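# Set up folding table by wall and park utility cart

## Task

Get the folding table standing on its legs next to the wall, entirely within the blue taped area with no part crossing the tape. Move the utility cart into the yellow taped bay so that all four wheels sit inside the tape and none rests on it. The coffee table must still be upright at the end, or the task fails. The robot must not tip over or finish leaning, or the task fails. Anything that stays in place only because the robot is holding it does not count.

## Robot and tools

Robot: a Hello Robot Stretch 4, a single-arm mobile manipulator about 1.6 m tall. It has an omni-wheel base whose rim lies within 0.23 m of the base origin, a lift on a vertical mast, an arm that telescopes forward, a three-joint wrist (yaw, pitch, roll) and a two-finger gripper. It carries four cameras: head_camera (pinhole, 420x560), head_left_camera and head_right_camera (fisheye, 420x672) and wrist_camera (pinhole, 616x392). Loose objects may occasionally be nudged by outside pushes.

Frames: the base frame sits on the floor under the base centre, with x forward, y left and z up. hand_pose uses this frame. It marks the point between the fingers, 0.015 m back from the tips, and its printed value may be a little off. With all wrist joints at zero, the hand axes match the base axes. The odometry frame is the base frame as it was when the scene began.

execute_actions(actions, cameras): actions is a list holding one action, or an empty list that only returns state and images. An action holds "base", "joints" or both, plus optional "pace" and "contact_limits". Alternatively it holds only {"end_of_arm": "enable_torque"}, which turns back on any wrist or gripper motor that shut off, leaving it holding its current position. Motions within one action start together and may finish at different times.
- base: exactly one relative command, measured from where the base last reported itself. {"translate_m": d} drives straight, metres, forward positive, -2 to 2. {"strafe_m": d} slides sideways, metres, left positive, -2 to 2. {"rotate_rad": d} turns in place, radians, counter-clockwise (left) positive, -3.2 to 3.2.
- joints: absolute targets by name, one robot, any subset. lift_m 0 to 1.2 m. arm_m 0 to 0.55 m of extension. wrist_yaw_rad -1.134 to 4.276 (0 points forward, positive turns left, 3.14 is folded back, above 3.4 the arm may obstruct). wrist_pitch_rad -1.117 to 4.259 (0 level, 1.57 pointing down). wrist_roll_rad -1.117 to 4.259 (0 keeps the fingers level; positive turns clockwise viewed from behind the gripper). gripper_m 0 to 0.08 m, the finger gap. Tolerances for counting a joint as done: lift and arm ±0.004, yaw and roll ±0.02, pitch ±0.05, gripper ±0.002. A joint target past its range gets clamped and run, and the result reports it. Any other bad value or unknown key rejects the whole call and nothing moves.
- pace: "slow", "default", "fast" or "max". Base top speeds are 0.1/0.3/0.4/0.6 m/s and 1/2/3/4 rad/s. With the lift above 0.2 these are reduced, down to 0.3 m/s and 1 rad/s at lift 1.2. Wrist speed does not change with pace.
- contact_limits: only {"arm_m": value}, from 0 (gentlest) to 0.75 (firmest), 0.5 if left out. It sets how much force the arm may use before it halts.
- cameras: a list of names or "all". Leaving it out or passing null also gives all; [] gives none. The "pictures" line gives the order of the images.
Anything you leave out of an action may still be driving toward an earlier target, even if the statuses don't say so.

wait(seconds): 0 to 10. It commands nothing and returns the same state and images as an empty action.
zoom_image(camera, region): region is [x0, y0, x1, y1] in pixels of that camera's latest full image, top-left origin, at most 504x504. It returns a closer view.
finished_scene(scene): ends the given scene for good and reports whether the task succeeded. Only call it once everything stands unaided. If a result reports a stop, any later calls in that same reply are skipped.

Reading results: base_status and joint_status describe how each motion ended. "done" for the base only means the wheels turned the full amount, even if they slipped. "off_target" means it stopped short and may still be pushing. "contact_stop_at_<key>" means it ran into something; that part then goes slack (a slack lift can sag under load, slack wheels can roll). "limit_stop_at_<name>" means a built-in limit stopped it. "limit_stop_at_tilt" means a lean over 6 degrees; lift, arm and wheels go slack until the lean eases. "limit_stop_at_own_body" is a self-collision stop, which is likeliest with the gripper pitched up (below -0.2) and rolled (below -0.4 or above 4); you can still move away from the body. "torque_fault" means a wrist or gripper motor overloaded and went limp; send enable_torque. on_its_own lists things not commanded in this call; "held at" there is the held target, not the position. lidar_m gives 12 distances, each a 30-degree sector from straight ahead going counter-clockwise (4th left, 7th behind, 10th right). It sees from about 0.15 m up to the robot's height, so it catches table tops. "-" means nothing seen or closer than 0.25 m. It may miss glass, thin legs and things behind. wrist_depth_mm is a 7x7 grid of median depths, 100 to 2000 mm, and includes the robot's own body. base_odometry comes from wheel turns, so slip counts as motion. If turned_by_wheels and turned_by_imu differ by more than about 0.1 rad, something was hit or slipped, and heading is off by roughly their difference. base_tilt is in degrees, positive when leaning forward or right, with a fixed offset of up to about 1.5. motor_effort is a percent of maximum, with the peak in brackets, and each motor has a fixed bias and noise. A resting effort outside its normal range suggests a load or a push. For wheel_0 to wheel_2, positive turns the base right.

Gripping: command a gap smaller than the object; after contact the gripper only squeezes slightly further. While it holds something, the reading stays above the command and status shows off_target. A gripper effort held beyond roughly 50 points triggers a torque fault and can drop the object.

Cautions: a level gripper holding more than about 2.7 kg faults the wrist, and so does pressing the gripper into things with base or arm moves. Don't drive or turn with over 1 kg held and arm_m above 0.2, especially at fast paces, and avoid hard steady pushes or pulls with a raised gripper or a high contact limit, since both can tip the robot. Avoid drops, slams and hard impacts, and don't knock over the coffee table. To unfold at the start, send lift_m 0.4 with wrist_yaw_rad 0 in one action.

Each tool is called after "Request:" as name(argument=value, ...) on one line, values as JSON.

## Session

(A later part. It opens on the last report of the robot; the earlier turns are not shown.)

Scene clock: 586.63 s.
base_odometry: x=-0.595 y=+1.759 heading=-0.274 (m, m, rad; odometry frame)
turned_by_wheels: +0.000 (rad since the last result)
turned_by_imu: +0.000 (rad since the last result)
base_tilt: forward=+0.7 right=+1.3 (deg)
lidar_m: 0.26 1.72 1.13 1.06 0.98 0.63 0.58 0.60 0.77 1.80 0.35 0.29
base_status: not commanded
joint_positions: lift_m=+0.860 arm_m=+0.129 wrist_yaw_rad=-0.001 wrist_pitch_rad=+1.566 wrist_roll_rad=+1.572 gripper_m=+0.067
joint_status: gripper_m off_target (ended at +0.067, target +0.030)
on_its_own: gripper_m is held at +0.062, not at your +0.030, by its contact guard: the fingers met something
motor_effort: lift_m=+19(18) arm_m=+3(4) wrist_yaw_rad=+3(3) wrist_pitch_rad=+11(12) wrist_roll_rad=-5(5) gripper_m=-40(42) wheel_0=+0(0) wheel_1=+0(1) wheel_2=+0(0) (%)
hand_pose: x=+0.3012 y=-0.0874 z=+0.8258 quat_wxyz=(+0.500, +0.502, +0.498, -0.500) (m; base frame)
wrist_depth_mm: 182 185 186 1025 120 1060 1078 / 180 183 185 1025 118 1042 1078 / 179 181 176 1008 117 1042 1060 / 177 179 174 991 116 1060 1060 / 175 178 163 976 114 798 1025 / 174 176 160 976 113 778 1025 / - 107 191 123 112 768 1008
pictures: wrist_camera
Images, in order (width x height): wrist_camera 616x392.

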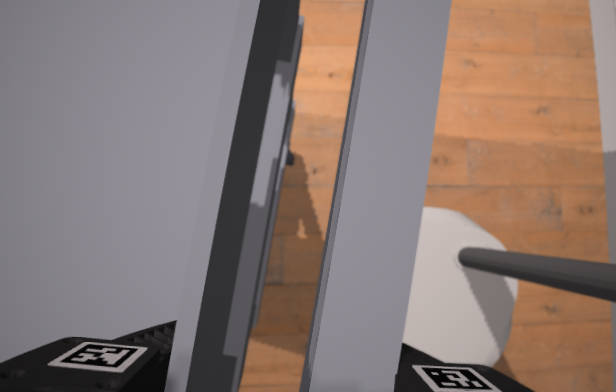

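Request:
execute_actions(actions=[{"base":{"rotate_rad":0.12},"pace":"slow"}], cameras=["head_right_camera"])

Request:
execute_actions(actions=[{"base":{"translate_m":0.6},"pace":"slow"}], cameras=["head_right_camera","head_camera"])

Scene clock: 595.63 s.
torque_fault: gripper_m switched itself off since the last result.
base_odometry: x=-0.595 y=+1.759 heading=-0.154 (m, m, rad; odometry frame)
turned_by_wheels: +0.120 (rad since the last result)
turned_by_imu: +0.120 (rad since the last result)
base_tilt: forward=+0.7 right=+1.3 (deg)
lidar_m: 0.28 1.52 1.09 1.02 0.84 0.62 0.60 0.61 0.88 2.57 0.31 0.29
base_status: done
joint_positions: lift_m=+0.860 arm_m=+0.129 wrist_yaw_rad=-0.001 wrist_pitch_rad=+1.571 wrist_roll_rad=+1.571 gripper_m=+0.078
joint_status: not commanded
on_its_own: gripper_m is off since a torque_fault, until you send "end_of_arm": "enable_torque" (your +0.030 is given up)
motor_effort: lift_m=+19(20) arm_m=+4(4) wrist_yaw_rad=+2(74) wrist_pitch_rad=-3(11) wrist_roll_rad=-1(67) gripper_m=+0(54) wheel_0=-1(15) wheel_1=+1(7) wheel_2=-2(12) (%)
hand_pose: x=+0.3001 y=-0.0874 z=+0.8257 quat_wxyz=(+0.500, +0.500, +0.500, -0.500) (m; base frame)
wrist_depth_mm: 181 184 187 189 1042 121 1098 / 179 182 185 455 138 120 1078 / 178 181 183 991 118 1025 1060 / 176 178 181 991 116 1008 1060 / 174 177 179 991 114 798 1042 / 173 175 177 976 113 788 1025 / - 120 191 960 112 778 1025
pictures: head_right_camera
Images, in order (width x height): head_right_camera 420x672.

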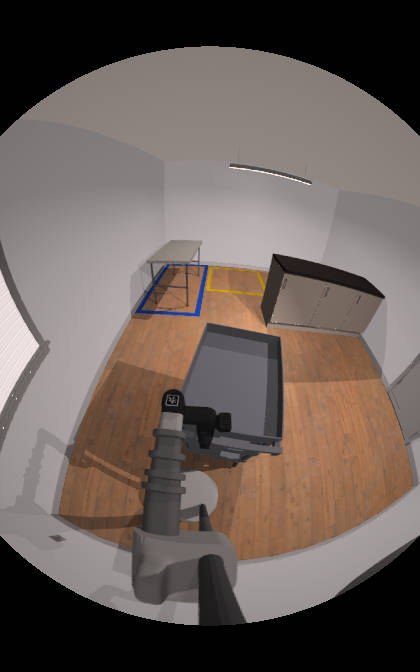

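Scene clock: 602.90 s.
base_odometry: x=-0.002 y=+1.667 heading=-0.155 (m, m, rad; odometry frame)
turned_by_wheels: -0.001 (rad since the last result)
turned_by_imu: -0.008 (rad since the last result)
base_tilt: forward=+0.7 right=+1.3 (deg)
lidar_m: 0.29 1.50 1.10 1.04 1.11 1.25 1.20 1.25 1.77 2.61 0.28 0.26
base_status: done
joint_positions: lift_m=+0.860 arm_m=+0.129 wrist_yaw_rad=-0.018 wrist_pitch_rad=+1.571 wrist_roll_rad=+1.586 gripper_m=+0.080
joint_status: not commanded
on_its_own: gripper_m is off since a torque_fault, until you send "end_of_arm": "enable_torque" (your +0.030 is given up); wrist_yaw_rad is at rest, and its effort (+50) is outside its rest range (-13 to +13); wrist_roll_rad is at rest, and its effort (-45) is outside its rest range (-13 to +13)
motor_effort: lift_m=+20(19) arm_m=+3(4) wrist_yaw_rad=+50(50) wrist_pitch_rad=-5(28) wrist_roll_rad=-45(45) gripper_m=+0(0) wheel_0=-5(7) wheel_1=-1(7) wheel_2=-7(9) (%)
hand_pose: x=+0.2986 y=-0.0874 z=+0.8257 quat_wxyz=(+0.492, +0.508, +0.492, -0.508) (m; base frame)
wrist_depth_mm: 182 185 188 191 1060 127 1098 / 180 182 185 188 1025 121 1078 / 178 181 184 186 1025 119 1060 / 176 179 182 991 134 118 1042 / 174 177 179 976 116 597 544 / 173 174 177 976 113 788 1025 / - 111 931 946 112 778 1008
pictures: head_camera, head_right_camera
Images, in order (width x height): head_camera 420x560, head_right_camera 420x672.

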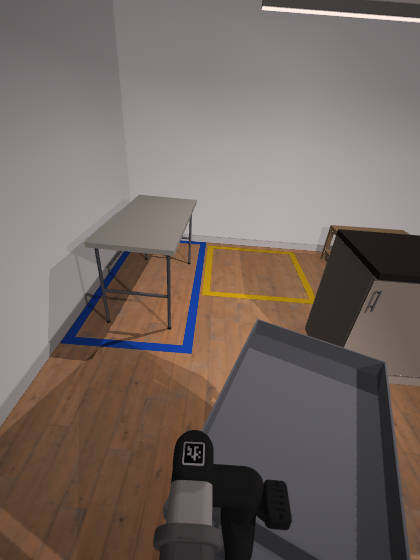

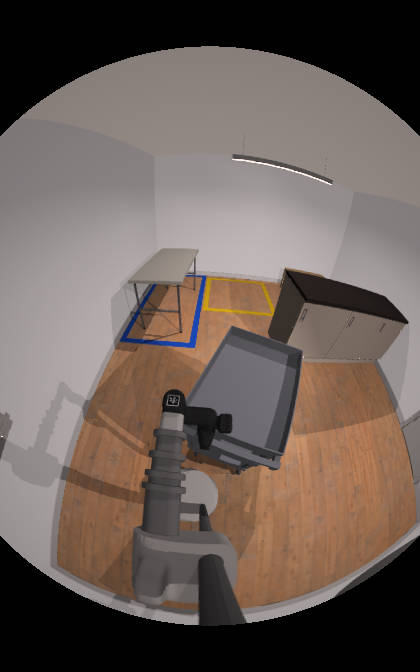

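Request:
execute_actions(actions=[{"end_of_arm":"enable_torque"}], cameras=[])

Request:
execute_actions(actions=[{"joints":{"wrist_roll_rad":1.8,"gripper_m":0.08}}], cameras=["wrist_camera","head_right_camera"])

Scene clock: 613.33 s.
base_odometry: x=-0.002 y=+1.667 heading=-0.155 (m, m, rad; odometry frame)
turned_by_wheels: +0.000 (rad since the last result)
turned_by_imu: -0.001 (rad since the last result)
base_tilt: forward=+0.7 right=+1.3 (deg)
lidar_m: 0.30 1.49 1.09 1.04 1.11 1.26 1.20 1.26 1.74 2.61 0.28 0.27
base_status: not commanded
joint_positions: lift_m=+0.860 arm_m=+0.129 wrist_yaw_rad=-0.018 wrist_pitch_rad=+1.571 wrist_roll_rad=+1.586 gripper_m=+0.080
joint_status: not commanded
end_of_arm: enable_torque: each motor that was off is on again
on_its_own: gripper_m is held at +0.080, not at your +0.030, since a torque_fault; wrist_yaw_rad is at rest, and its effort (+49) is outside its rest range (-13 to +13); wrist_roll_rad is at rest, and its effort (-45) is outside its rest range (-13 to +13)
motor_effort: lift_m=+20(20) arm_m=+4(4) wrist_yaw_rad=+49(49) wrist_pitch_rad=-6(5) wrist_roll_rad=-45(45) gripper_m=+0(0) wheel_0=-5(5) wheel_1=-1(1) wheel_2=-7(7) (%)
hand_pose: x=+0.2986 y=-0.0874 z=+0.8257 quat_wxyz=(+0.492, +0.508, +0.492, -0.508) (m; base frame)
wrist_depth_mm: 181 185 187 190 1060 127 1098 / 180 183 185 187 1042 121 1078 / 178 181 183 186 1025 119 1060 / 176 179 182 1008 135 118 1060 / 174 177 179 991 115 597 549 / 173 174 178 976 113 788 1025 / - 111 946 960 112 768 1025
pictures: none
No camera images: the call's "cameras" was empty. Leave "cameras" out to get every camera's image.

Scene clock: 614.00 s.
base_odometry: x=-0.002 y=+1.667 heading=-0.154 (m, m, rad; odometry frame)
turned_by_wheels: +0.001 (rad since the last result)
turned_by_imu: +0.001 (rad since the last result)
base_tilt: forward=+0.7 right=+1.3 (deg)
lidar_m: 0.29 1.48 1.09 1.05 1.11 1.25 1.22 1.26 1.76 2.61 0.29 0.26
base_status: not commanded
joint_positions: lift_m=+0.860 arm_m=+0.129 wrist_yaw_rad=+0.000 wrist_pitch_rad=+1.570 wrist_roll_rad=+1.799 gripper_m=+0.080
joint_status: gripper_m torque_fault (moved +0.000 of +0.000); the others done
motor_effort: lift_m=+19(19) arm_m=+3(3) wrist_yaw_rad=+1(47) wrist_pitch_rad=+0(7) wrist_roll_rad=+2(44) gripper_m=+0(1) wheel_0=-2(5) wheel_1=+1(1) wheel_2=+0(7) (%)
hand_pose: x=+0.3003 y=-0.0874 z=+0.8257 quat_wxyz=(+0.440, +0.554, +0.439, -0.554) (m; base frame)
wrist_depth_mm: 182 185 188 190 1042 122 1098 / 180 183 185 525 120 1060 1078 / 178 181 182 1008 118 1042 1060 / 177 179 181 1008 116 798 525 / 175 177 179 991 114 798 1025 / 172 175 177 976 113 778 1025 / - 111 402 132 112 778 1025
pictures: head_right_camera, wrist_camera
Images, in order (width x height): head_right_camera 420x672, wrist_camera 616x392.

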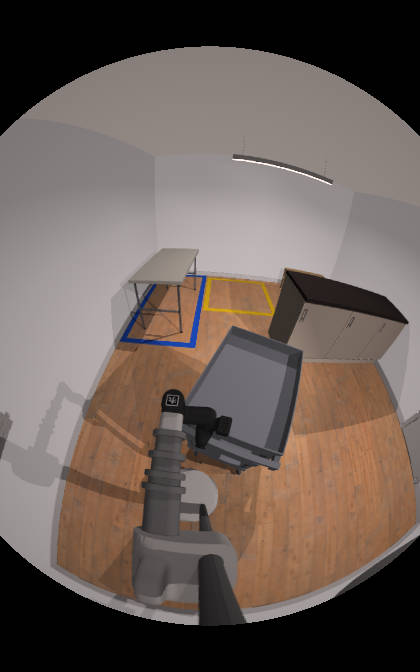

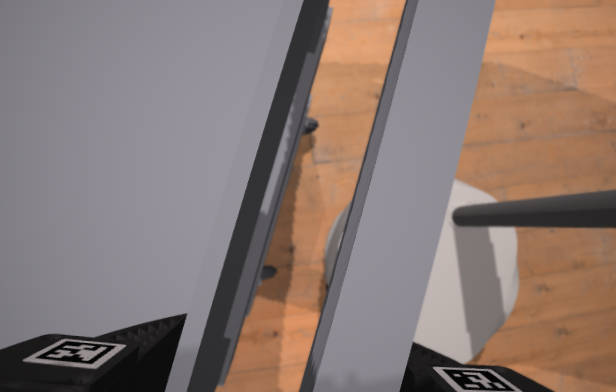

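Request:
execute_actions(actions=[{"joints":{"lift_m":0.95,"gripper_m":0.08}}], cameras=[])

Request:
execute_actions(actions=[{"base":{"strafe_m":-0.16},"joints":{"arm_m":0.09},"pace":"slow"}], cameras=["wrist_camera","head_right_camera"])

Scene clock: 624.67 s.
base_odometry: x=-0.002 y=+1.667 heading=-0.154 (m, m, rad; odometry frame)
turned_by_wheels: +0.000 (rad since the last result)
turned_by_imu: -0.001 (rad since the last result)
base_tilt: forward=+0.6 right=+1.3 (deg)
lidar_m: 0.28 1.49 1.09 1.05 1.11 1.25 1.20 1.26 1.74 2.61 0.28 0.26
base_status: not commanded
joint_positions: lift_m=+0.950 arm_m=+0.129 wrist_yaw_rad=+0.000 wrist_pitch_rad=+1.570 wrist_roll_rad=+1.799 gripper_m=+0.080
joint_status: gripper_m torque_fault (moved +0.000 of +0.000); the others done
motor_effort: lift_m=+26(23) arm_m=+4(4) wrist_yaw_rad=+0(0) wrist_pitch_rad=-2(4) wrist_roll_rad=+4(3) gripper_m=+0(3) wheel_0=-1(1) wheel_1=+1(1) wheel_2=+0(0) (%)
hand_pose: x=+0.3003 y=-0.0874 z=+0.9152 quat_wxyz=(+0.440, +0.554, +0.440, -0.554) (m; base frame)
wrist_depth_mm: 271 276 281 283 217 1160 1182 / 267 272 276 544 213 1160 1160 / 266 270 274 1008 211 1138 1160 / 263 267 271 1098 878 1138 1138 / 259 264 266 854 878 904 1138 / 257 262 265 202 866 1098 1118 / - 122 264 199 146 1098 1098
pictures: none
No camera images: the call's "cameras" was empty. Leave "cameras" out to get every camera's image.

not run: a stop came earlier in this reply.

Request:
execute_actions(actions=[{"end_of_arm":"enable_torque"}], cameras=[])

Request:
execute_actions(actions=[{"base":{"strafe_m":-0.16},"joints":{"arm_m":0.09},"pace":"slow"}], cameras=["wrist_camera","head_right_camera"])

Scene clock: 629.63 s.
base_odometry: x=-0.002 y=+1.667 heading=-0.154 (m, m, rad; odometry frame)
turned_by_wheels: +0.000 (rad since the last result)
turned_by_imu: -0.001 (rad since the last result)
base_tilt: forward=+0.7 right=+1.3 (deg)
lidar_m: 0.28 1.49 1.11 1.03 1.09 1.26 1.22 1.26 1.77 2.60 0.28 0.26
base_status: not commanded
joint_positions: lift_m=+0.950 arm_m=+0.129 wrist_yaw_rad=+0.000 wrist_pitch_rad=+1.570 wrist_roll_rad=+1.799 gripper_m=+0.080
joint_status: not commanded
end_of_arm: enable_torque: no motor was off
motor_effort: lift_m=+26(26) arm_m=+4(4) wrist_yaw_rad=+0(0) wrist_pitch_rad=-3(1) wrist_roll_rad=+2(2) gripper_m=+0(0) wheel_0=-1(1) wheel_1=+1(1) wheel_2=+0(0) (%)
hand_pose: x=+0.3003 y=-0.0874 z=+0.9152 quat_wxyz=(+0.440, +0.554, +0.440, -0.554) (m; base frame)
wrist_depth_mm: 272 276 279 283 216 1160 1160 / 268 272 277 544 213 1160 1182 / 265 270 274 991 211 1138 1160 / 264 266 270 1118 891 1138 1138 / 260 264 267 842 866 891 1138 / 257 262 265 202 854 1098 1118 / - 122 263 200 146 1098 1098
pictures: none
No camera images: the call's "cameras" was empty. Leave "cameras" out to get every camera's image.

Scene clock: 632.37 s.
base_odometry: x=-0.027 y=+1.509 heading=-0.154 (m, m, rad; odometry frame)
turned_by_wheels: +0.000 (rad since the last result)
turned_by_imu: +0.000 (rad since the last result)
base_tilt: forward=+0.7 right=+1.3 (deg)
lidar_m: 0.25 0.29 1.27 1.21 1.28 1.25 1.21 1.25 1.78 2.44 0.26 0.25
base_status: done
joint_positions: lift_m=+0.950 arm_m=+0.091 wrist_yaw_rad=+0.000 wrist_pitch_rad=+1.570 wrist_roll_rad=+1.799 gripper_m=+0.080
joint_status: all done
motor_effort: lift_m=+26(26) arm_m=-4(4) wrist_yaw_rad=+0(0) wrist_pitch_rad=-5(5) wrist_roll_rad=+2(3) gripper_m=+0(0) wheel_0=+2(6) wheel_1=-1(9) wheel_2=+0(1) (%)
hand_pose: x=+0.2618 y=-0.0874 z=+0.9152 quat_wxyz=(+0.440, +0.554, +0.439, -0.554) (m; base frame)
wrist_depth_mm: 271 257 232 1138 1138 1160 1205 / 268 272 277 259 237 1138 1182 / 265 271 273 278 236 1138 1160 / 263 267 272 274 210 1118 1160 / 260 265 268 272 208 891 1160 / 258 262 266 866 205 1098 1098 / - 122 263 1060 146 1098 1098
pictures: head_right_camera, wrist_camera
Images, in order (width x height): head_right_camera 420x672, wrist_camera 616x392.

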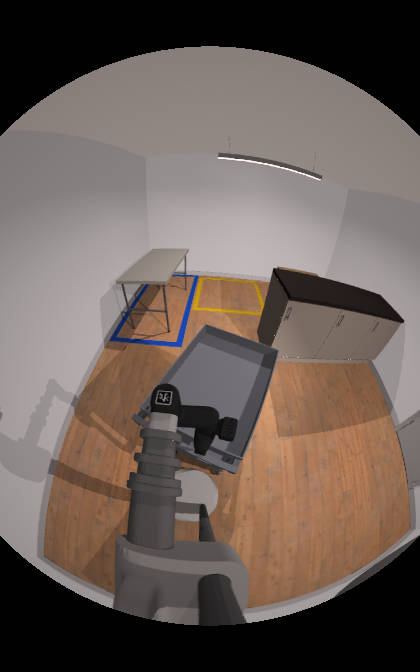

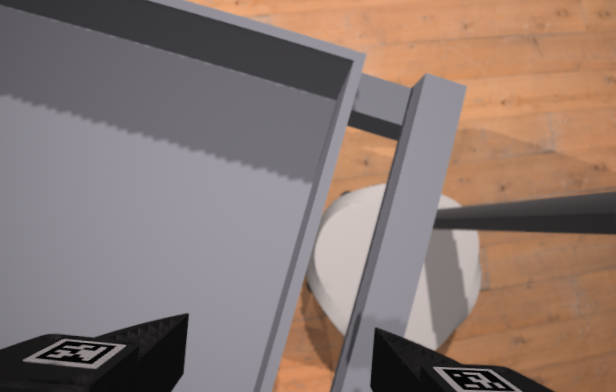

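Request:
execute_actions(actions=[{"base":{"translate_m":-0.1},"joints":{"arm_m":0.165,"wrist_roll_rad":2.05},"pace":"slow"}], cameras=["wrist_camera","head_right_camera"])

Scene clock: 644.80 s.
base_odometry: x=-0.126 y=+1.524 heading=-0.155 (m, m, rad; odometry frame)
turned_by_wheels: +0.000 (rad since the last result)
turned_by_imu: -0.001 (rad since the last result)
base_tilt: forward=+0.7 right=+1.4 (deg)
lidar_m: 0.30 0.40 1.27 1.21 1.28 1.16 1.12 1.15 1.63 2.45 1.93 0.27
base_status: done
joint_positions: lift_m=+0.950 arm_m=+0.164 wrist_yaw_rad=+0.000 wrist_pitch_rad=+1.570 wrist_roll_rad=+2.049 gripper_m=+0.080
joint_status: all done
motor_effort: lift_m=+26(26) arm_m=+5(4) wrist_yaw_rad=+0(0) wrist_pitch_rad=-2(1) wrist_roll_rad=+2(6) gripper_m=+0(0) wheel_0=-3(6) wheel_1=-2(0) wheel_2=+0(8) (%)
hand_pose: x=+0.3352 y=-0.0874 z=+0.9152 quat_wxyz=(+0.367, +0.604, +0.367, -0.604) (m; base frame)
wrist_depth_mm: 1078 1118 1098 1118 1138 1160 1182 / 236 236 233 234 1118 1138 1160 / 267 270 272 236 1118 1138 539 / 264 268 270 580 891 891 1138 / 260 264 266 831 866 878 1118 / 257 259 264 214 1060 1098 1098 / - 122 260 201 146 1098 1098
pictures: head_right_camera, wrist_camera
Images, in order (width x height): head_right_camera 420x672, wrist_camera 616x392.

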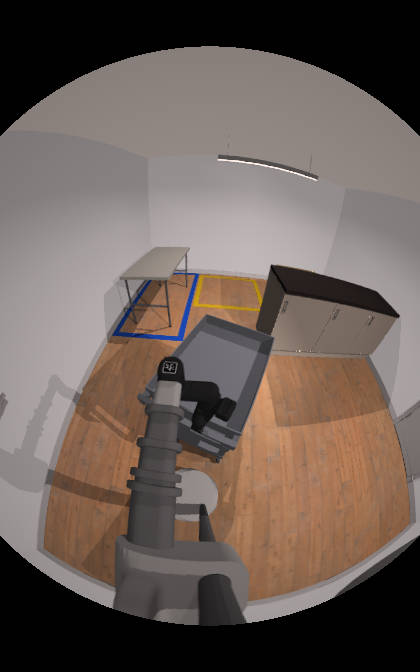

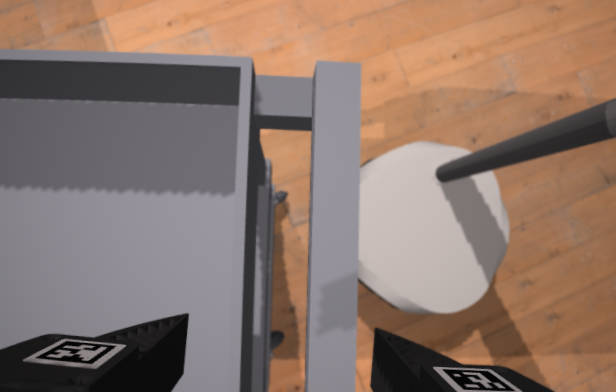

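Request:
execute_actions(actions=[{"joints":{"lift_m":0.86},"pace":"slow"}], cameras=[])

Request:
execute_actions(actions=[{"joints":{"gripper_m":0.066}}], cameras=["wrist_camera"])

Request:
execute_actions(actions=[{"base":{"translate_m":-0.2},"joints":{"wrist_roll_rad":1.92},"pace":"slow"}], cameras=["wrist_camera","head_right_camera"])

Scene clock: 657.90 s.
base_odometry: x=-0.126 y=+1.524 heading=-0.154 (m, m, rad; odometry frame)
turned_by_wheels: +0.000 (rad since the last result)
turned_by_imu: -0.001 (rad since the last result)
base_tilt: forward=+0.7 right=+1.4 (deg)
lidar_m: 0.32 0.41 1.26 1.21 1.29 1.15 1.10 1.16 1.62 2.43 1.88 0.28
base_status: not commanded
joint_positions: lift_m=+0.860 arm_m=+0.164 wrist_yaw_rad=+0.000 wrist_pitch_rad=+1.570 wrist_roll_rad=+2.049 gripper_m=+0.080
joint_status: all done
motor_effort: lift_m=+17(22) arm_m=+4(5) wrist_yaw_rad=+0(3) wrist_pitch_rad=-2(31) wrist_roll_rad=+3(3) gripper_m=+0(0) wheel_0=+0(3) wheel_1=-1(1) wheel_2=-1(4) (%)
hand_pose: x=+0.3353 y=-0.0874 z=+0.8259 quat_wxyz=(+0.367, +0.604, +0.367, -0.604) (m; base frame)
wrist_depth_mm: 171 165 143 144 120 1078 1078 / 180 183 167 165 118 1042 1078 / 179 181 155 1008 117 809 530 / 177 179 159 991 116 798 1025 / 175 178 165 976 114 788 1025 / 173 175 168 960 113 788 1008 / - 122 156 946 112 991 1008
pictures: none
No camera images: the call's "cameras" was empty. Leave "cameras" out to get every camera's image.

Scene clock: 658.83 s.
base_odometry: x=-0.126 y=+1.524 heading=-0.154 (m, m, rad; odometry frame)
turned_by_wheels: +0.000 (rad since the last result)
turned_by_imu: +0.000 (rad since the last result)
base_tilt: forward=+0.7 right=+1.3 (deg)
lidar_m: 0.33 0.40 1.27 1.22 1.30 1.16 1.12 1.16 1.63 2.43 1.89 0.28
base_status: not commanded
joint_positions: lift_m=+0.860 arm_m=+0.164 wrist_yaw_rad=+0.000 wrist_pitch_rad=+1.570 wrist_roll_rad=+2.050 gripper_m=+0.067
joint_status: all done
motor_effort: lift_m=+17(17) arm_m=+4(4) wrist_yaw_rad=+1(6) wrist_pitch_rad=-2(22) wrist_roll_rad=+2(2) gripper_m=-12(8) wheel_0=+0(0) wheel_1=-1(1) wheel_2=-1(1) (%)
hand_pose: x=+0.3354 y=-0.0874 z=+0.8259 quat_wxyz=(+0.367, +0.605, +0.367, -0.604) (m; base frame)
wrist_depth_mm: 170 166 142 143 1042 1078 1078 / 180 183 154 154 1025 1060 1060 / 178 180 158 138 798 809 525 / 177 179 163 129 788 798 1042 / 174 177 167 120 778 788 1025 / 172 175 171 113 778 788 1025 / - 107 174 111 111 991 1008
pictures: wrist_camera
Images, in order (width x height): wrist_camera 616x392.

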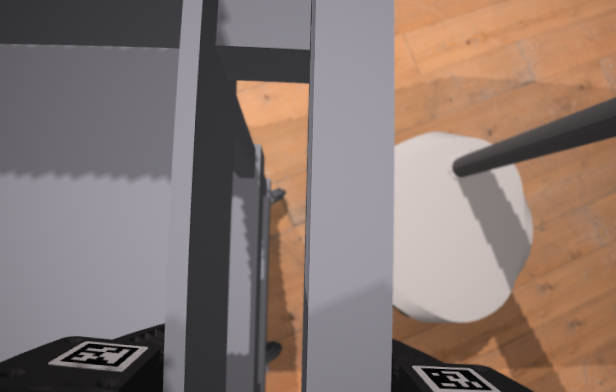

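Scene clock: 662.13 s.
base_odometry: x=-0.323 y=+1.555 heading=-0.154 (m, m, rad; odometry frame)
turned_by_wheels: +0.000 (rad since the last result)
turned_by_imu: +0.000 (rad since the last result)
base_tilt: forward=+0.7 right=+1.3 (deg)
lidar_m: 0.34 0.40 1.24 1.22 1.25 0.93 0.90 0.95 1.32 2.42 2.21 0.27
base_status: done
joint_positions: lift_m=+0.860 arm_m=+0.165 wrist_yaw_rad=+0.003 wrist_pitch_rad=+1.562 wrist_roll_rad=+1.920 gripper_m=+0.067
joint_status: all done
motor_effort: lift_m=+20(20) arm_m=+2(4) wrist_yaw_rad=-10(12) wrist_pitch_rad=+19(25) wrist_roll_rad=+0(14) gripper_m=-8(12) wheel_0=-2(8) wheel_1=-1(2) wheel_2=+5(9) (%)
hand_pose: x=+0.3377 y=-0.0874 z=+0.8257 quat_wxyz=(+0.408, +0.581, +0.405, -0.576) (m; base frame)
wrist_depth_mm: 181 180 142 143 119 1060 1078 / 180 183 162 164 117 1042 1078 / 178 181 165 1008 116 1042 1060 / 177 179 156 991 115 788 1060 / 175 177 165 976 114 798 1025 / 173 176 158 976 113 788 1008 / - 107 182 119 111 991 1008
pictures: head_right_camera, wrist_camera
Images, in order (width x height): head_right_camera 420x672, wrist_camera 616x392.

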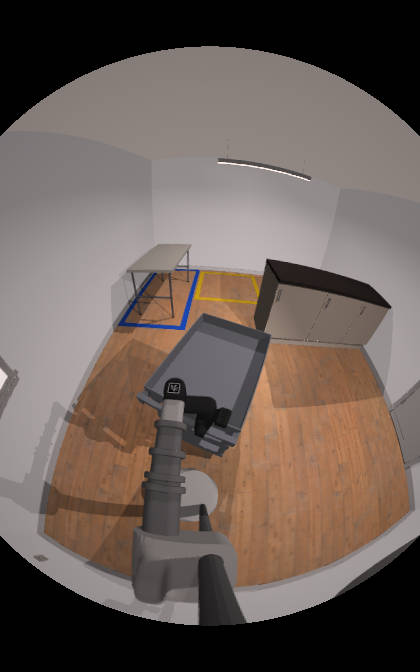

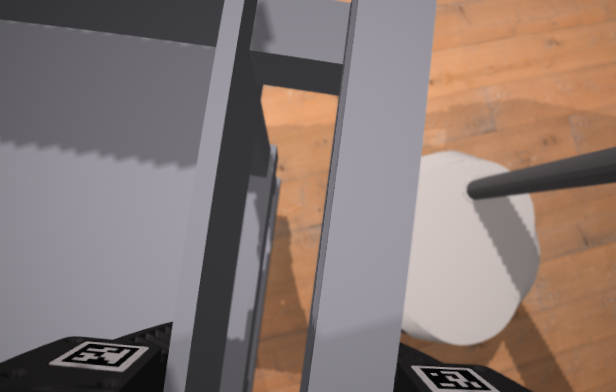

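Request:
execute_actions(actions=[{"base":{"translate_m":0.2},"joints":{"wrist_roll_rad":1.8,"gripper_m":0.08},"pace":"slow"}], cameras=["wrist_camera","head_right_camera"])

Scene clock: 674.17 s.
base_odometry: x=-0.125 y=+1.524 heading=-0.154 (m, m, rad; odometry frame)
turned_by_wheels: +0.000 (rad since the last result)
turned_by_imu: -0.002 (rad since the last result)
base_tilt: forward=+0.7 right=+1.4 (deg)
lidar_m: 0.31 0.42 1.28 1.22 1.28 1.14 1.11 1.16 1.62 2.44 1.93 0.28
base_status: done
joint_positions: lift_m=+0.860 arm_m=+0.165 wrist_yaw_rad=-0.002 wrist_pitch_rad=+1.573 wrist_roll_rad=+1.801 gripper_m=+0.080
joint_status: all done
motor_effort: lift_m=+20(20) arm_m=+2(2) wrist_yaw_rad=+5(15) wrist_pitch_rad=-7(34) wrist_roll_rad=-1(7) gripper_m=+0(8) wheel_0=+4(6) wheel_1=+0(2) wheel_2=-2(14) (%)
hand_pose: x=+0.3350 y=-0.0874 z=+0.8257 quat_wxyz=(+0.438, +0.554, +0.439, -0.555) (m; base frame)
wrist_depth_mm: 181 183 181 143 144 121 1078 / 179 181 185 155 134 120 1060 / 177 180 182 1008 118 1042 1078 / 175 178 180 1008 116 778 574 / 174 177 178 976 114 798 1042 / 172 175 176 976 113 788 1042 / - 122 166 960 112 788 1008
pictures: head_right_camera, wrist_camera
Images, in order (width x height): head_right_camera 420x672, wrist_camera 616x392.

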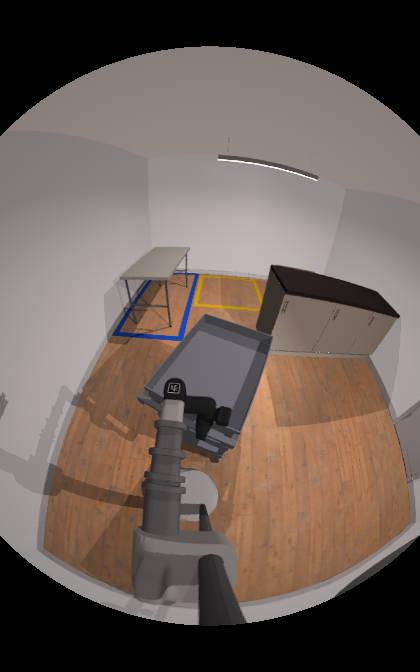

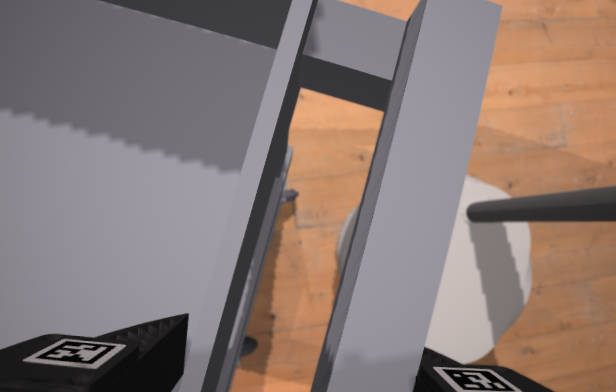

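Request:
execute_actions(actions=[{"base":{"strafe_m":-0.2},"joints":{"wrist_roll_rad":1.95},"pace":"slow"}], cameras=["wrist_camera","head_right_camera"])

Scene clock: 682.67 s.
base_odometry: x=-0.156 y=+1.327 heading=-0.153 (m, m, rad; odometry frame)
turned_by_wheels: +0.001 (rad since the last result)
turned_by_imu: +0.001 (rad since the last result)
base_tilt: forward=+0.7 right=+1.3 (deg)
lidar_m: 0.33 0.36 1.48 1.43 1.47 1.15 1.11 1.16 1.64 2.24 1.92 0.36
base_status: done
joint_positions: lift_m=+0.860 arm_m=+0.165 wrist_yaw_rad=+0.010 wrist_pitch_rad=+1.567 wrist_roll_rad=+1.942 gripper_m=+0.080
joint_status: all done
on_its_own: wrist_yaw_rad is at rest, and its effort (-30) is outside its rest range (-13 to +13); wrist_roll_rad is at rest, and its effort (+23) is outside its rest range (-13 to +13)
motor_effort: lift_m=+20(20) arm_m=+2(2) wrist_yaw_rad=-30(29) wrist_pitch_rad=+6(12) wrist_roll_rad=+23(21) gripper_m=+0(0) wheel_0=+7(11) wheel_1=+1(6) wheel_2=+4(2) (%)
hand_pose: x=+0.3372 y=-0.0874 z=+0.8257 quat_wxyz=(+0.403, +0.583, +0.401, -0.581) (m; base frame)
wrist_depth_mm: 991 1008 991 1025 1042 1078 1098 / 976 1008 1008 1025 1025 1042 1060 / 946 976 991 1025 1025 1042 1060 / 960 960 991 1008 778 798 1025 / 484 492 492 976 778 778 1025 / 118 121 134 135 165 778 1025 / - 122 133 134 111 1008 1008
pictures: head_right_camera, wrist_camera
Images, in order (width x height): head_right_camera 420x672, wrist_camera 616x392.

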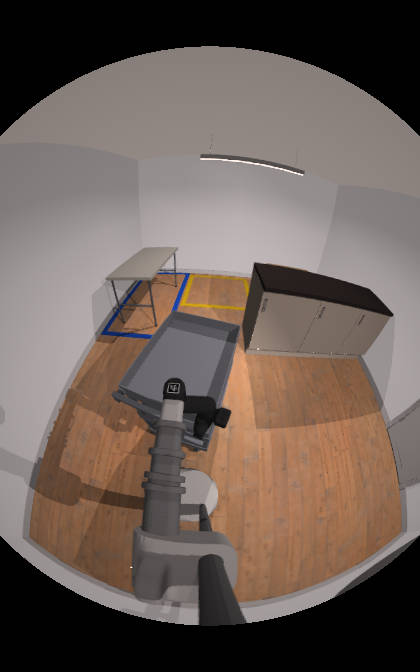

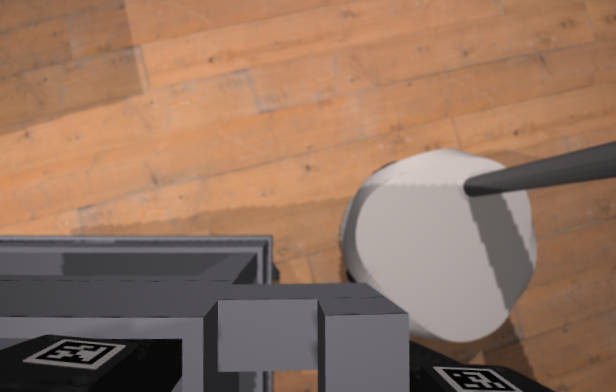

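Request:
execute_actions(actions=[{"base":{"strafe_m":-0.1},"joints":{"wrist_roll_rad":1.78},"pace":"slow"}], cameras=["wrist_camera","head_right_camera"])

Scene clock: 688.23 s.
base_odometry: x=-0.171 y=+1.228 heading=-0.153 (m, m, rad; odometry frame)
turned_by_wheels: +0.000 (rad since the last result)
turned_by_imu: +0.000 (rad since the last result)
base_tilt: forward=+0.7 right=+1.3 (deg)
lidar_m: 0.31 0.34 1.60 1.53 1.59 1.16 1.11 1.18 1.66 2.15 1.90 0.37
base_status: done
joint_positions: lift_m=+0.860 arm_m=+0.165 wrist_yaw_rad=+0.003 wrist_pitch_rad=+1.567 wrist_roll_rad=+1.779 gripper_m=+0.080
joint_status: all done
motor_effort: lift_m=+20(20) arm_m=+2(2) wrist_yaw_rad=-9(29) wrist_pitch_rad=+9(12) wrist_roll_rad=+4(18) gripper_m=+0(0) wheel_0=+3(10) wheel_1=-1(1) wheel_2=+2(5) (%)
hand_pose: x=+0.3367 y=-0.0874 z=+0.8257 quat_wxyz=(+0.447, +0.550, +0.445, -0.547) (m; base frame)
wrist_depth_mm: 991 991 1008 1042 1042 1060 1078 / 991 976 991 1060 1042 1042 1060 / 976 991 991 1008 1042 1042 1060 / 960 976 976 991 809 788 1042 / 484 492 500 991 778 788 1042 / 133 136 138 138 778 778 1008 / - 108 133 111 122 768 1008
pictures: head_right_camera, wrist_camera
Images, in order (width x height): head_right_camera 420x672, wrist_camera 616x392.

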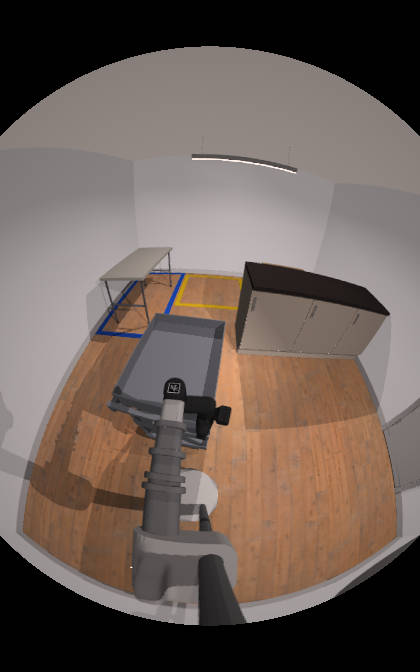

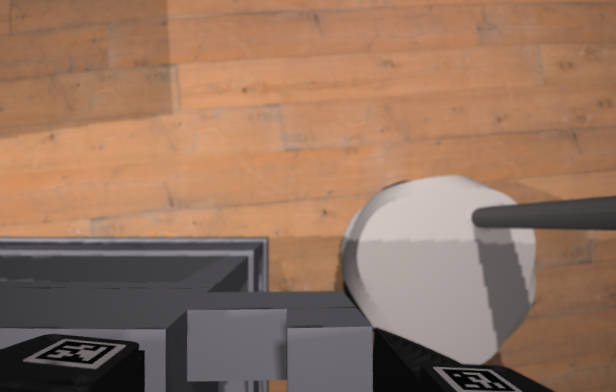

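Request:
execute_actions(actions=[{"base":{"translate_m":0.25},"joints":{"wrist_roll_rad":1.65},"pace":"slow"}], cameras=["wrist_camera","head_right_camera","head_camera"])

Scene clock: 703.43 s.
base_odometry: x=+0.076 y=+1.190 heading=-0.153 (m, m, rad; odometry frame)
turned_by_wheels: +0.000 (rad since the last result)
turned_by_imu: -0.003 (rad since the last result)
base_tilt: forward=+0.7 right=+1.3 (deg)
lidar_m: 0.26 0.32 0.48 1.52 1.60 1.43 1.37 1.43 2.02 2.15 1.54 0.34
base_status: done
joint_positions: lift_m=+0.860 arm_m=+0.165 wrist_yaw_rad=-0.001 wrist_pitch_rad=+1.573 wrist_roll_rad=+1.649 gripper_m=+0.080
joint_status: all done
motor_effort: lift_m=+20(20) arm_m=+2(2) wrist_yaw_rad=+2(11) wrist_pitch_rad=-8(31) wrist_roll_rad=+2(6) gripper_m=+0(0) wheel_0=+2(8) wheel_1=+1(3) wheel_2=-2(12) (%)
hand_pose: x=+0.3351 y=-0.0874 z=+0.8257 quat_wxyz=(+0.479, +0.519, +0.480, -0.520) (m; base frame)
wrist_depth_mm: 976 1008 1008 1025 1060 1078 1118 / 976 991 991 1008 1042 1060 1078 / 960 976 976 1008 1025 1060 1060 / 946 960 976 991 1008 1042 1060 / 174 176 135 137 114 798 585 / 172 174 135 136 113 778 1025 / - 122 157 946 111 768 1008
pictures: head_camera, head_right_camera, wrist_camera
Images, in order (width x height): head_camera 420x560, head_right_camera 420x672, wrist_camera 616x392.

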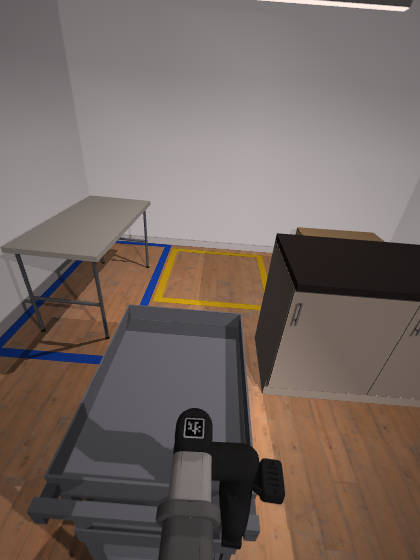

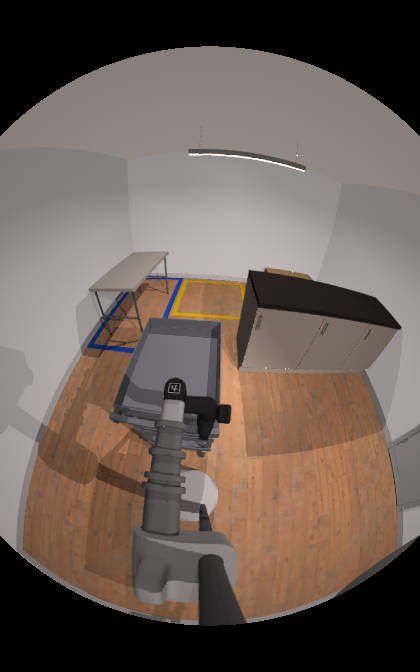

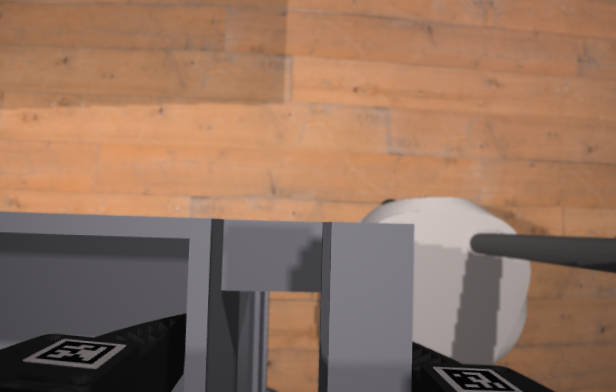

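Request:
execute_actions(actions=[{"base":{"strafe_m":0.13},"joints":{"wrist_roll_rad":1.62},"pace":"slow"}], cameras=["head_right_camera"])

Request:
execute_actions(actions=[{"base":{"translate_m":0.5},"pace":"slow"}], cameras=["wrist_camera","head_right_camera","head_camera"])

Scene clock: 721.53 s.
base_odometry: x=+0.096 y=+1.318 heading=-0.153 (m, m, rad; odometry frame)
turned_by_wheels: +0.000 (rad since the last result)
turned_by_imu: -0.001 (rad since the last result)
base_tilt: forward=+0.6 right=+1.3 (deg)
lidar_m: 0.29 0.31 1.44 1.38 1.46 1.42 1.36 1.43 1.99 2.29 1.53 0.32
base_status: done
joint_positions: lift_m=+0.860 arm_m=+0.165 wrist_yaw_rad=+0.000 wrist_pitch_rad=+1.570 wrist_roll_rad=+1.620 gripper_m=+0.080
joint_status: all done
motor_effort: lift_m=+20(20) arm_m=+2(2) wrist_yaw_rad=+0(2) wrist_pitch_rad=-5(10) wrist_roll_rad=+0(5) gripper_m=+0(0) wheel_0=-2(7) wheel_1=+2(5) wheel_2=+1(1) (%)
hand_pose: x=+0.3357 y=-0.0874 z=+0.8257 quat_wxyz=(+0.487, +0.512, +0.487, -0.512) (m; base frame)
wrist_depth_mm: 181 184 169 1025 119 1060 1078 / 180 182 183 1025 118 1060 1078 / 178 181 154 991 117 1042 1060 / 176 179 165 842 115 1025 1042 / 174 177 172 854 114 788 1025 / 173 175 148 976 113 788 1025 / - 122 156 960 111 778 1008
pictures: head_right_camera
Images, in order (width x height): head_right_camera 420x672.

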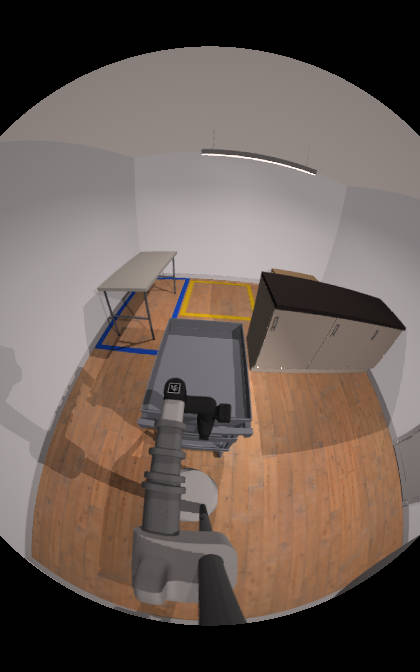

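Scene clock: 727.83 s.
base_odometry: x=+0.590 y=+1.242 heading=-0.153 (m, m, rad; odometry frame)
turned_by_wheels: +0.000 (rad since the last result)
turned_by_imu: -0.005 (rad since the last result)
base_tilt: forward=+0.7 right=+1.3 (deg)
lidar_m: 0.27 0.29 1.41 1.37 1.45 1.95 1.86 1.96 2.40 2.31 0.88 0.32
base_status: done
joint_positions: lift_m=+0.860 arm_m=+0.165 wrist_yaw_rad=-0.001 wrist_pitch_rad=+1.573 wrist_roll_rad=+1.619 gripper_m=+0.080
joint_status: not commanded
motor_effort: lift_m=+20(20) arm_m=+2(2) wrist_yaw_rad=+1(8) wrist_pitch_rad=-11(26) wrist_roll_rad=+2(2) gripper_m=+0(0) wheel_0=+0(5) wheel_1=+2(4) wheel_2=-4(9) (%)
hand_pose: x=+0.3351 y=-0.0874 z=+0.8257 quat_wxyz=(+0.487, +0.512, +0.488, -0.513) (m; base frame)
wrist_depth_mm: 181 184 174 118 1060 1078 1078 / 180 182 170 123 1042 1060 1078 / 177 180 165 131 1025 1042 1060 / 176 178 160 866 115 1025 1025 / 174 176 154 842 114 788 1042 / 172 175 148 750 113 778 1025 / - 122 142 741 112 768 1025
pictures: head_camera, head_right_camera, wrist_camera
Images, in order (width x height): head_camera 420x560, head_right_camera 420x672, wrist_camera 616x392.

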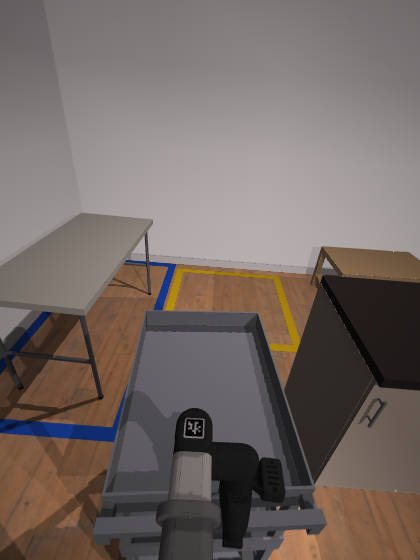

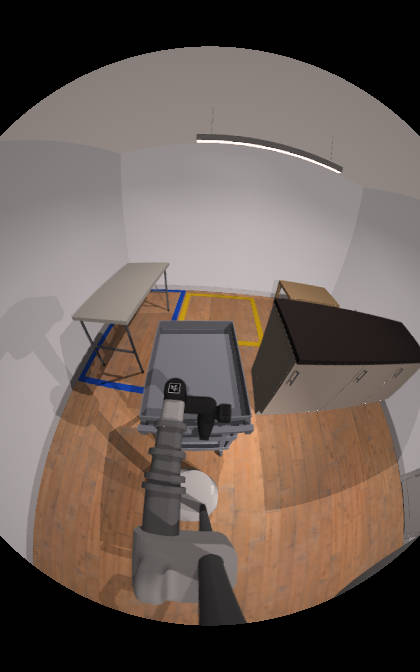

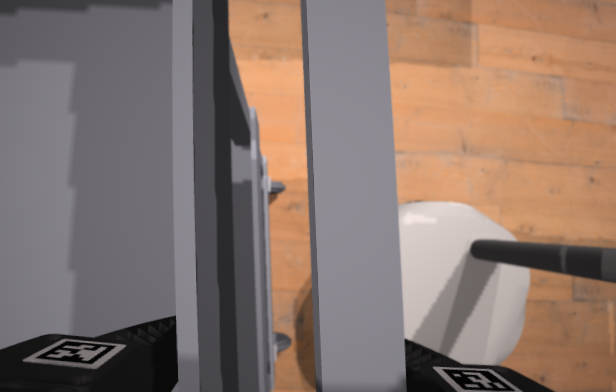

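Request:
execute_actions(actions=[{"base":{"translate_m":0.5},"joints":{"wrist_roll_rad":1.58},"pace":"slow"}], cameras=["wrist_camera","head_right_camera","head_camera"])

Scene clock: 738.43 s.
base_odometry: x=+1.084 y=+1.166 heading=-0.153 (m, m, rad; odometry frame)
turned_by_wheels: +0.000 (rad since the last result)
turned_by_imu: -0.005 (rad since the last result)
base_tilt: forward=+0.7 right=+1.3 (deg)
lidar_m: 0.25 0.28 0.81 1.36 1.43 2.02 2.37 2.50 2.42 0.56 0.54 0.32
base_status: done
joint_positions: lift_m=+0.860 arm_m=+0.165 wrist_yaw_rad=-0.001 wrist_pitch_rad=+1.573 wrist_roll_rad=+1.580 gripper_m=+0.080
joint_status: all done
motor_effort: lift_m=+20(20) arm_m=+2(2) wrist_yaw_rad=+1(5) wrist_pitch_rad=-10(19) wrist_roll_rad=+2(0) gripper_m=+0(0) wheel_0=+1(4) wheel_1=+1(3) wheel_2=-4(8) (%)
hand_pose: x=+0.3351 y=-0.0874 z=+0.8257 quat_wxyz=(+0.497, +0.502, +0.498, -0.503) (m; base frame)
wrist_depth_mm: 181 183 750 118 1042 1060 1078 / 179 181 289 116 1042 1060 1060 / 177 179 359 115 1042 1042 1060 / 175 178 191 114 1008 1042 1042 / 174 177 175 113 778 788 1042 / 172 174 162 122 768 788 1025 / - 116 149 466 111 768 1025
pictures: head_camera, head_right_camera, wrist_camera
Images, in order (width x height): head_camera 420x560, head_right_camera 420x672, wrist_camera 616x392.

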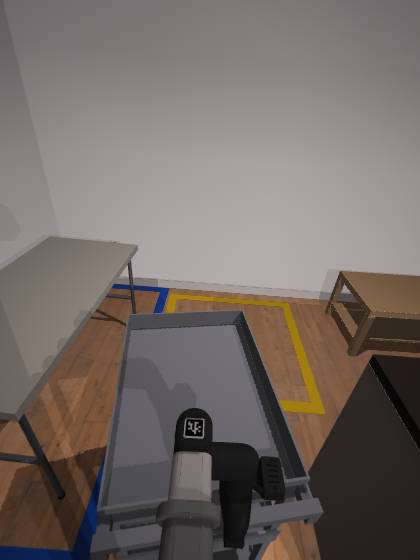

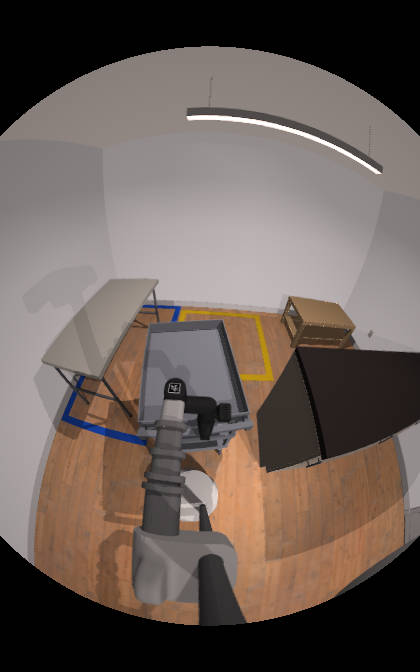

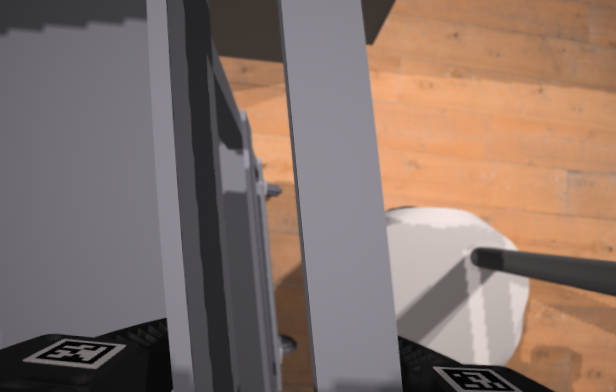

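Request:
execute_actions(actions=[{"base":{"strafe_m":0.13},"joints":{"wrist_roll_rad":1.5},"pace":"slow"}], cameras=["wrist_camera"])

Request:
execute_actions(actions=[{"base":{"translate_m":0.2},"pace":"slow"}], cameras=["wrist_camera","head_right_camera","head_camera"])

Scene clock: 748.83 s.
base_odometry: x=+1.103 y=+1.294 heading=-0.153 (m, m, rad; odometry frame)
turned_by_wheels: +0.000 (rad since the last result)
turned_by_imu: -0.002 (rad since the last result)
base_tilt: forward=+0.7 right=+1.3 (deg)
lidar_m: 0.26 0.69 0.80 1.23 1.30 1.79 2.37 2.47 2.55 0.66 0.45 0.34
base_status: done
joint_positions: lift_m=+0.860 arm_m=+0.165 wrist_yaw_rad=-0.001 wrist_pitch_rad=+1.572 wrist_roll_rad=+1.500 gripper_m=+0.080
joint_status: all done
motor_effort: lift_m=+20(20) arm_m=+2(2) wrist_yaw_rad=+0(2) wrist_pitch_rad=-8(9) wrist_roll_rad=+3(2) gripper_m=+0(1) wheel_0=-2(9) wheel_1=+1(8) wheel_2=-4(4) (%)
hand_pose: x=+0.3352 y=-0.0874 z=+0.8257 quat_wxyz=(+0.517, +0.482, +0.518, -0.482) (m; base frame)
wrist_depth_mm: 181 183 185 1008 119 1060 1078 / 179 182 183 1008 118 1060 1078 / 177 180 157 991 116 1042 1060 / 175 179 161 991 115 1025 1042 / 174 177 166 976 114 798 1025 / 172 174 168 904 113 788 1008 / - 122 157 960 111 768 1008
pictures: wrist_camera
Images, in order (width x height): wrist_camera 616x392.

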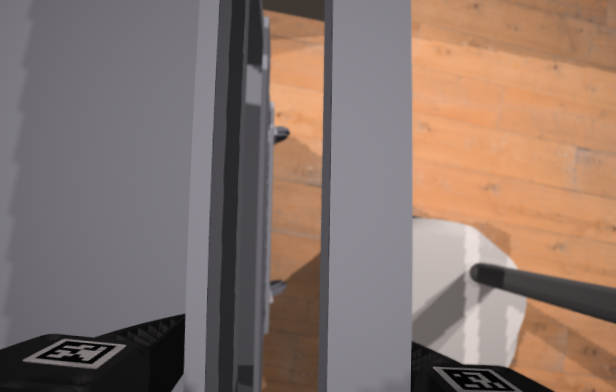

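Scene clock: 752.10 s.
base_odometry: x=+1.301 y=+1.264 heading=-0.153 (m, m, rad; odometry frame)
turned_by_wheels: +0.000 (rad since the last result)
turned_by_imu: -0.001 (rad since the last result)
base_tilt: forward=+0.7 right=+1.3 (deg)
lidar_m: 0.25 0.33 0.53 1.23 1.29 1.79 2.56 2.68 2.55 0.64 0.42 0.33
base_status: done
joint_positions: lift_m=+0.860 arm_m=+0.165 wrist_yaw_rad=-0.001 wrist_pitch_rad=+1.573 wrist_roll_rad=+1.500 gripper_m=+0.080
joint_status: not commanded
motor_effort: lift_m=+20(20) arm_m=+2(2) wrist_yaw_rad=+3(8) wrist_pitch_rad=-11(22) wrist_roll_rad=+1(2) gripper_m=+0(0) wheel_0=+4(8) wheel_1=+1(2) wheel_2=-1(5) (%)
hand_pose: x=+0.3351 y=-0.0874 z=+0.8257 quat_wxyz=(+0.517, +0.482, +0.518, -0.483) (m; base frame)
wrist_depth_mm: 180 183 162 991 119 1042 1078 / 178 182 165 1008 118 1060 1078 / 176 180 168 768 116 1042 1060 / 176 178 171 768 115 1042 1042 / 174 176 173 798 114 798 1025 / 172 174 174 820 113 788 1008 / - 122 156 960 111 778 1025
pictures: head_camera, head_right_camera, wrist_camera
Images, in order (width x height): head_camera 420x560, head_right_camera 420x672, wrist_camera 616x392.

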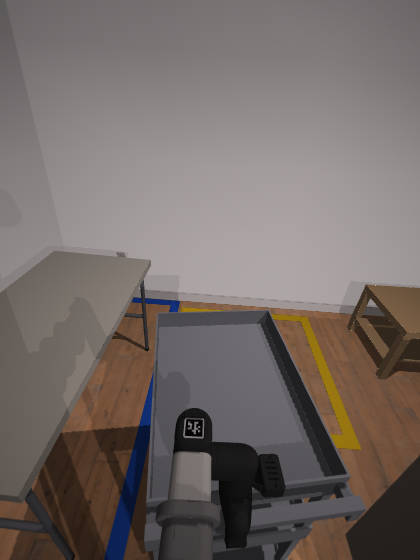

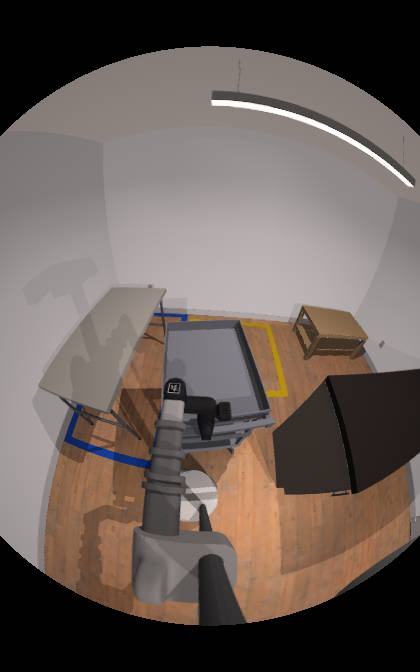

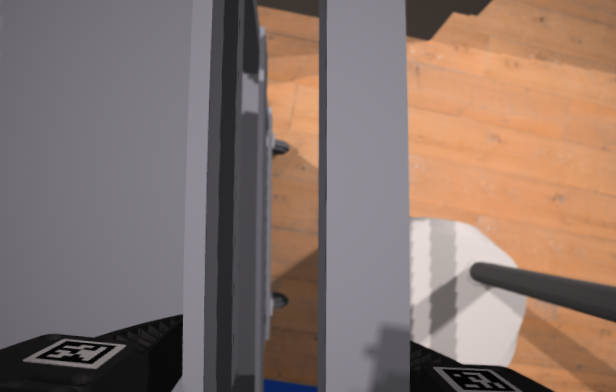

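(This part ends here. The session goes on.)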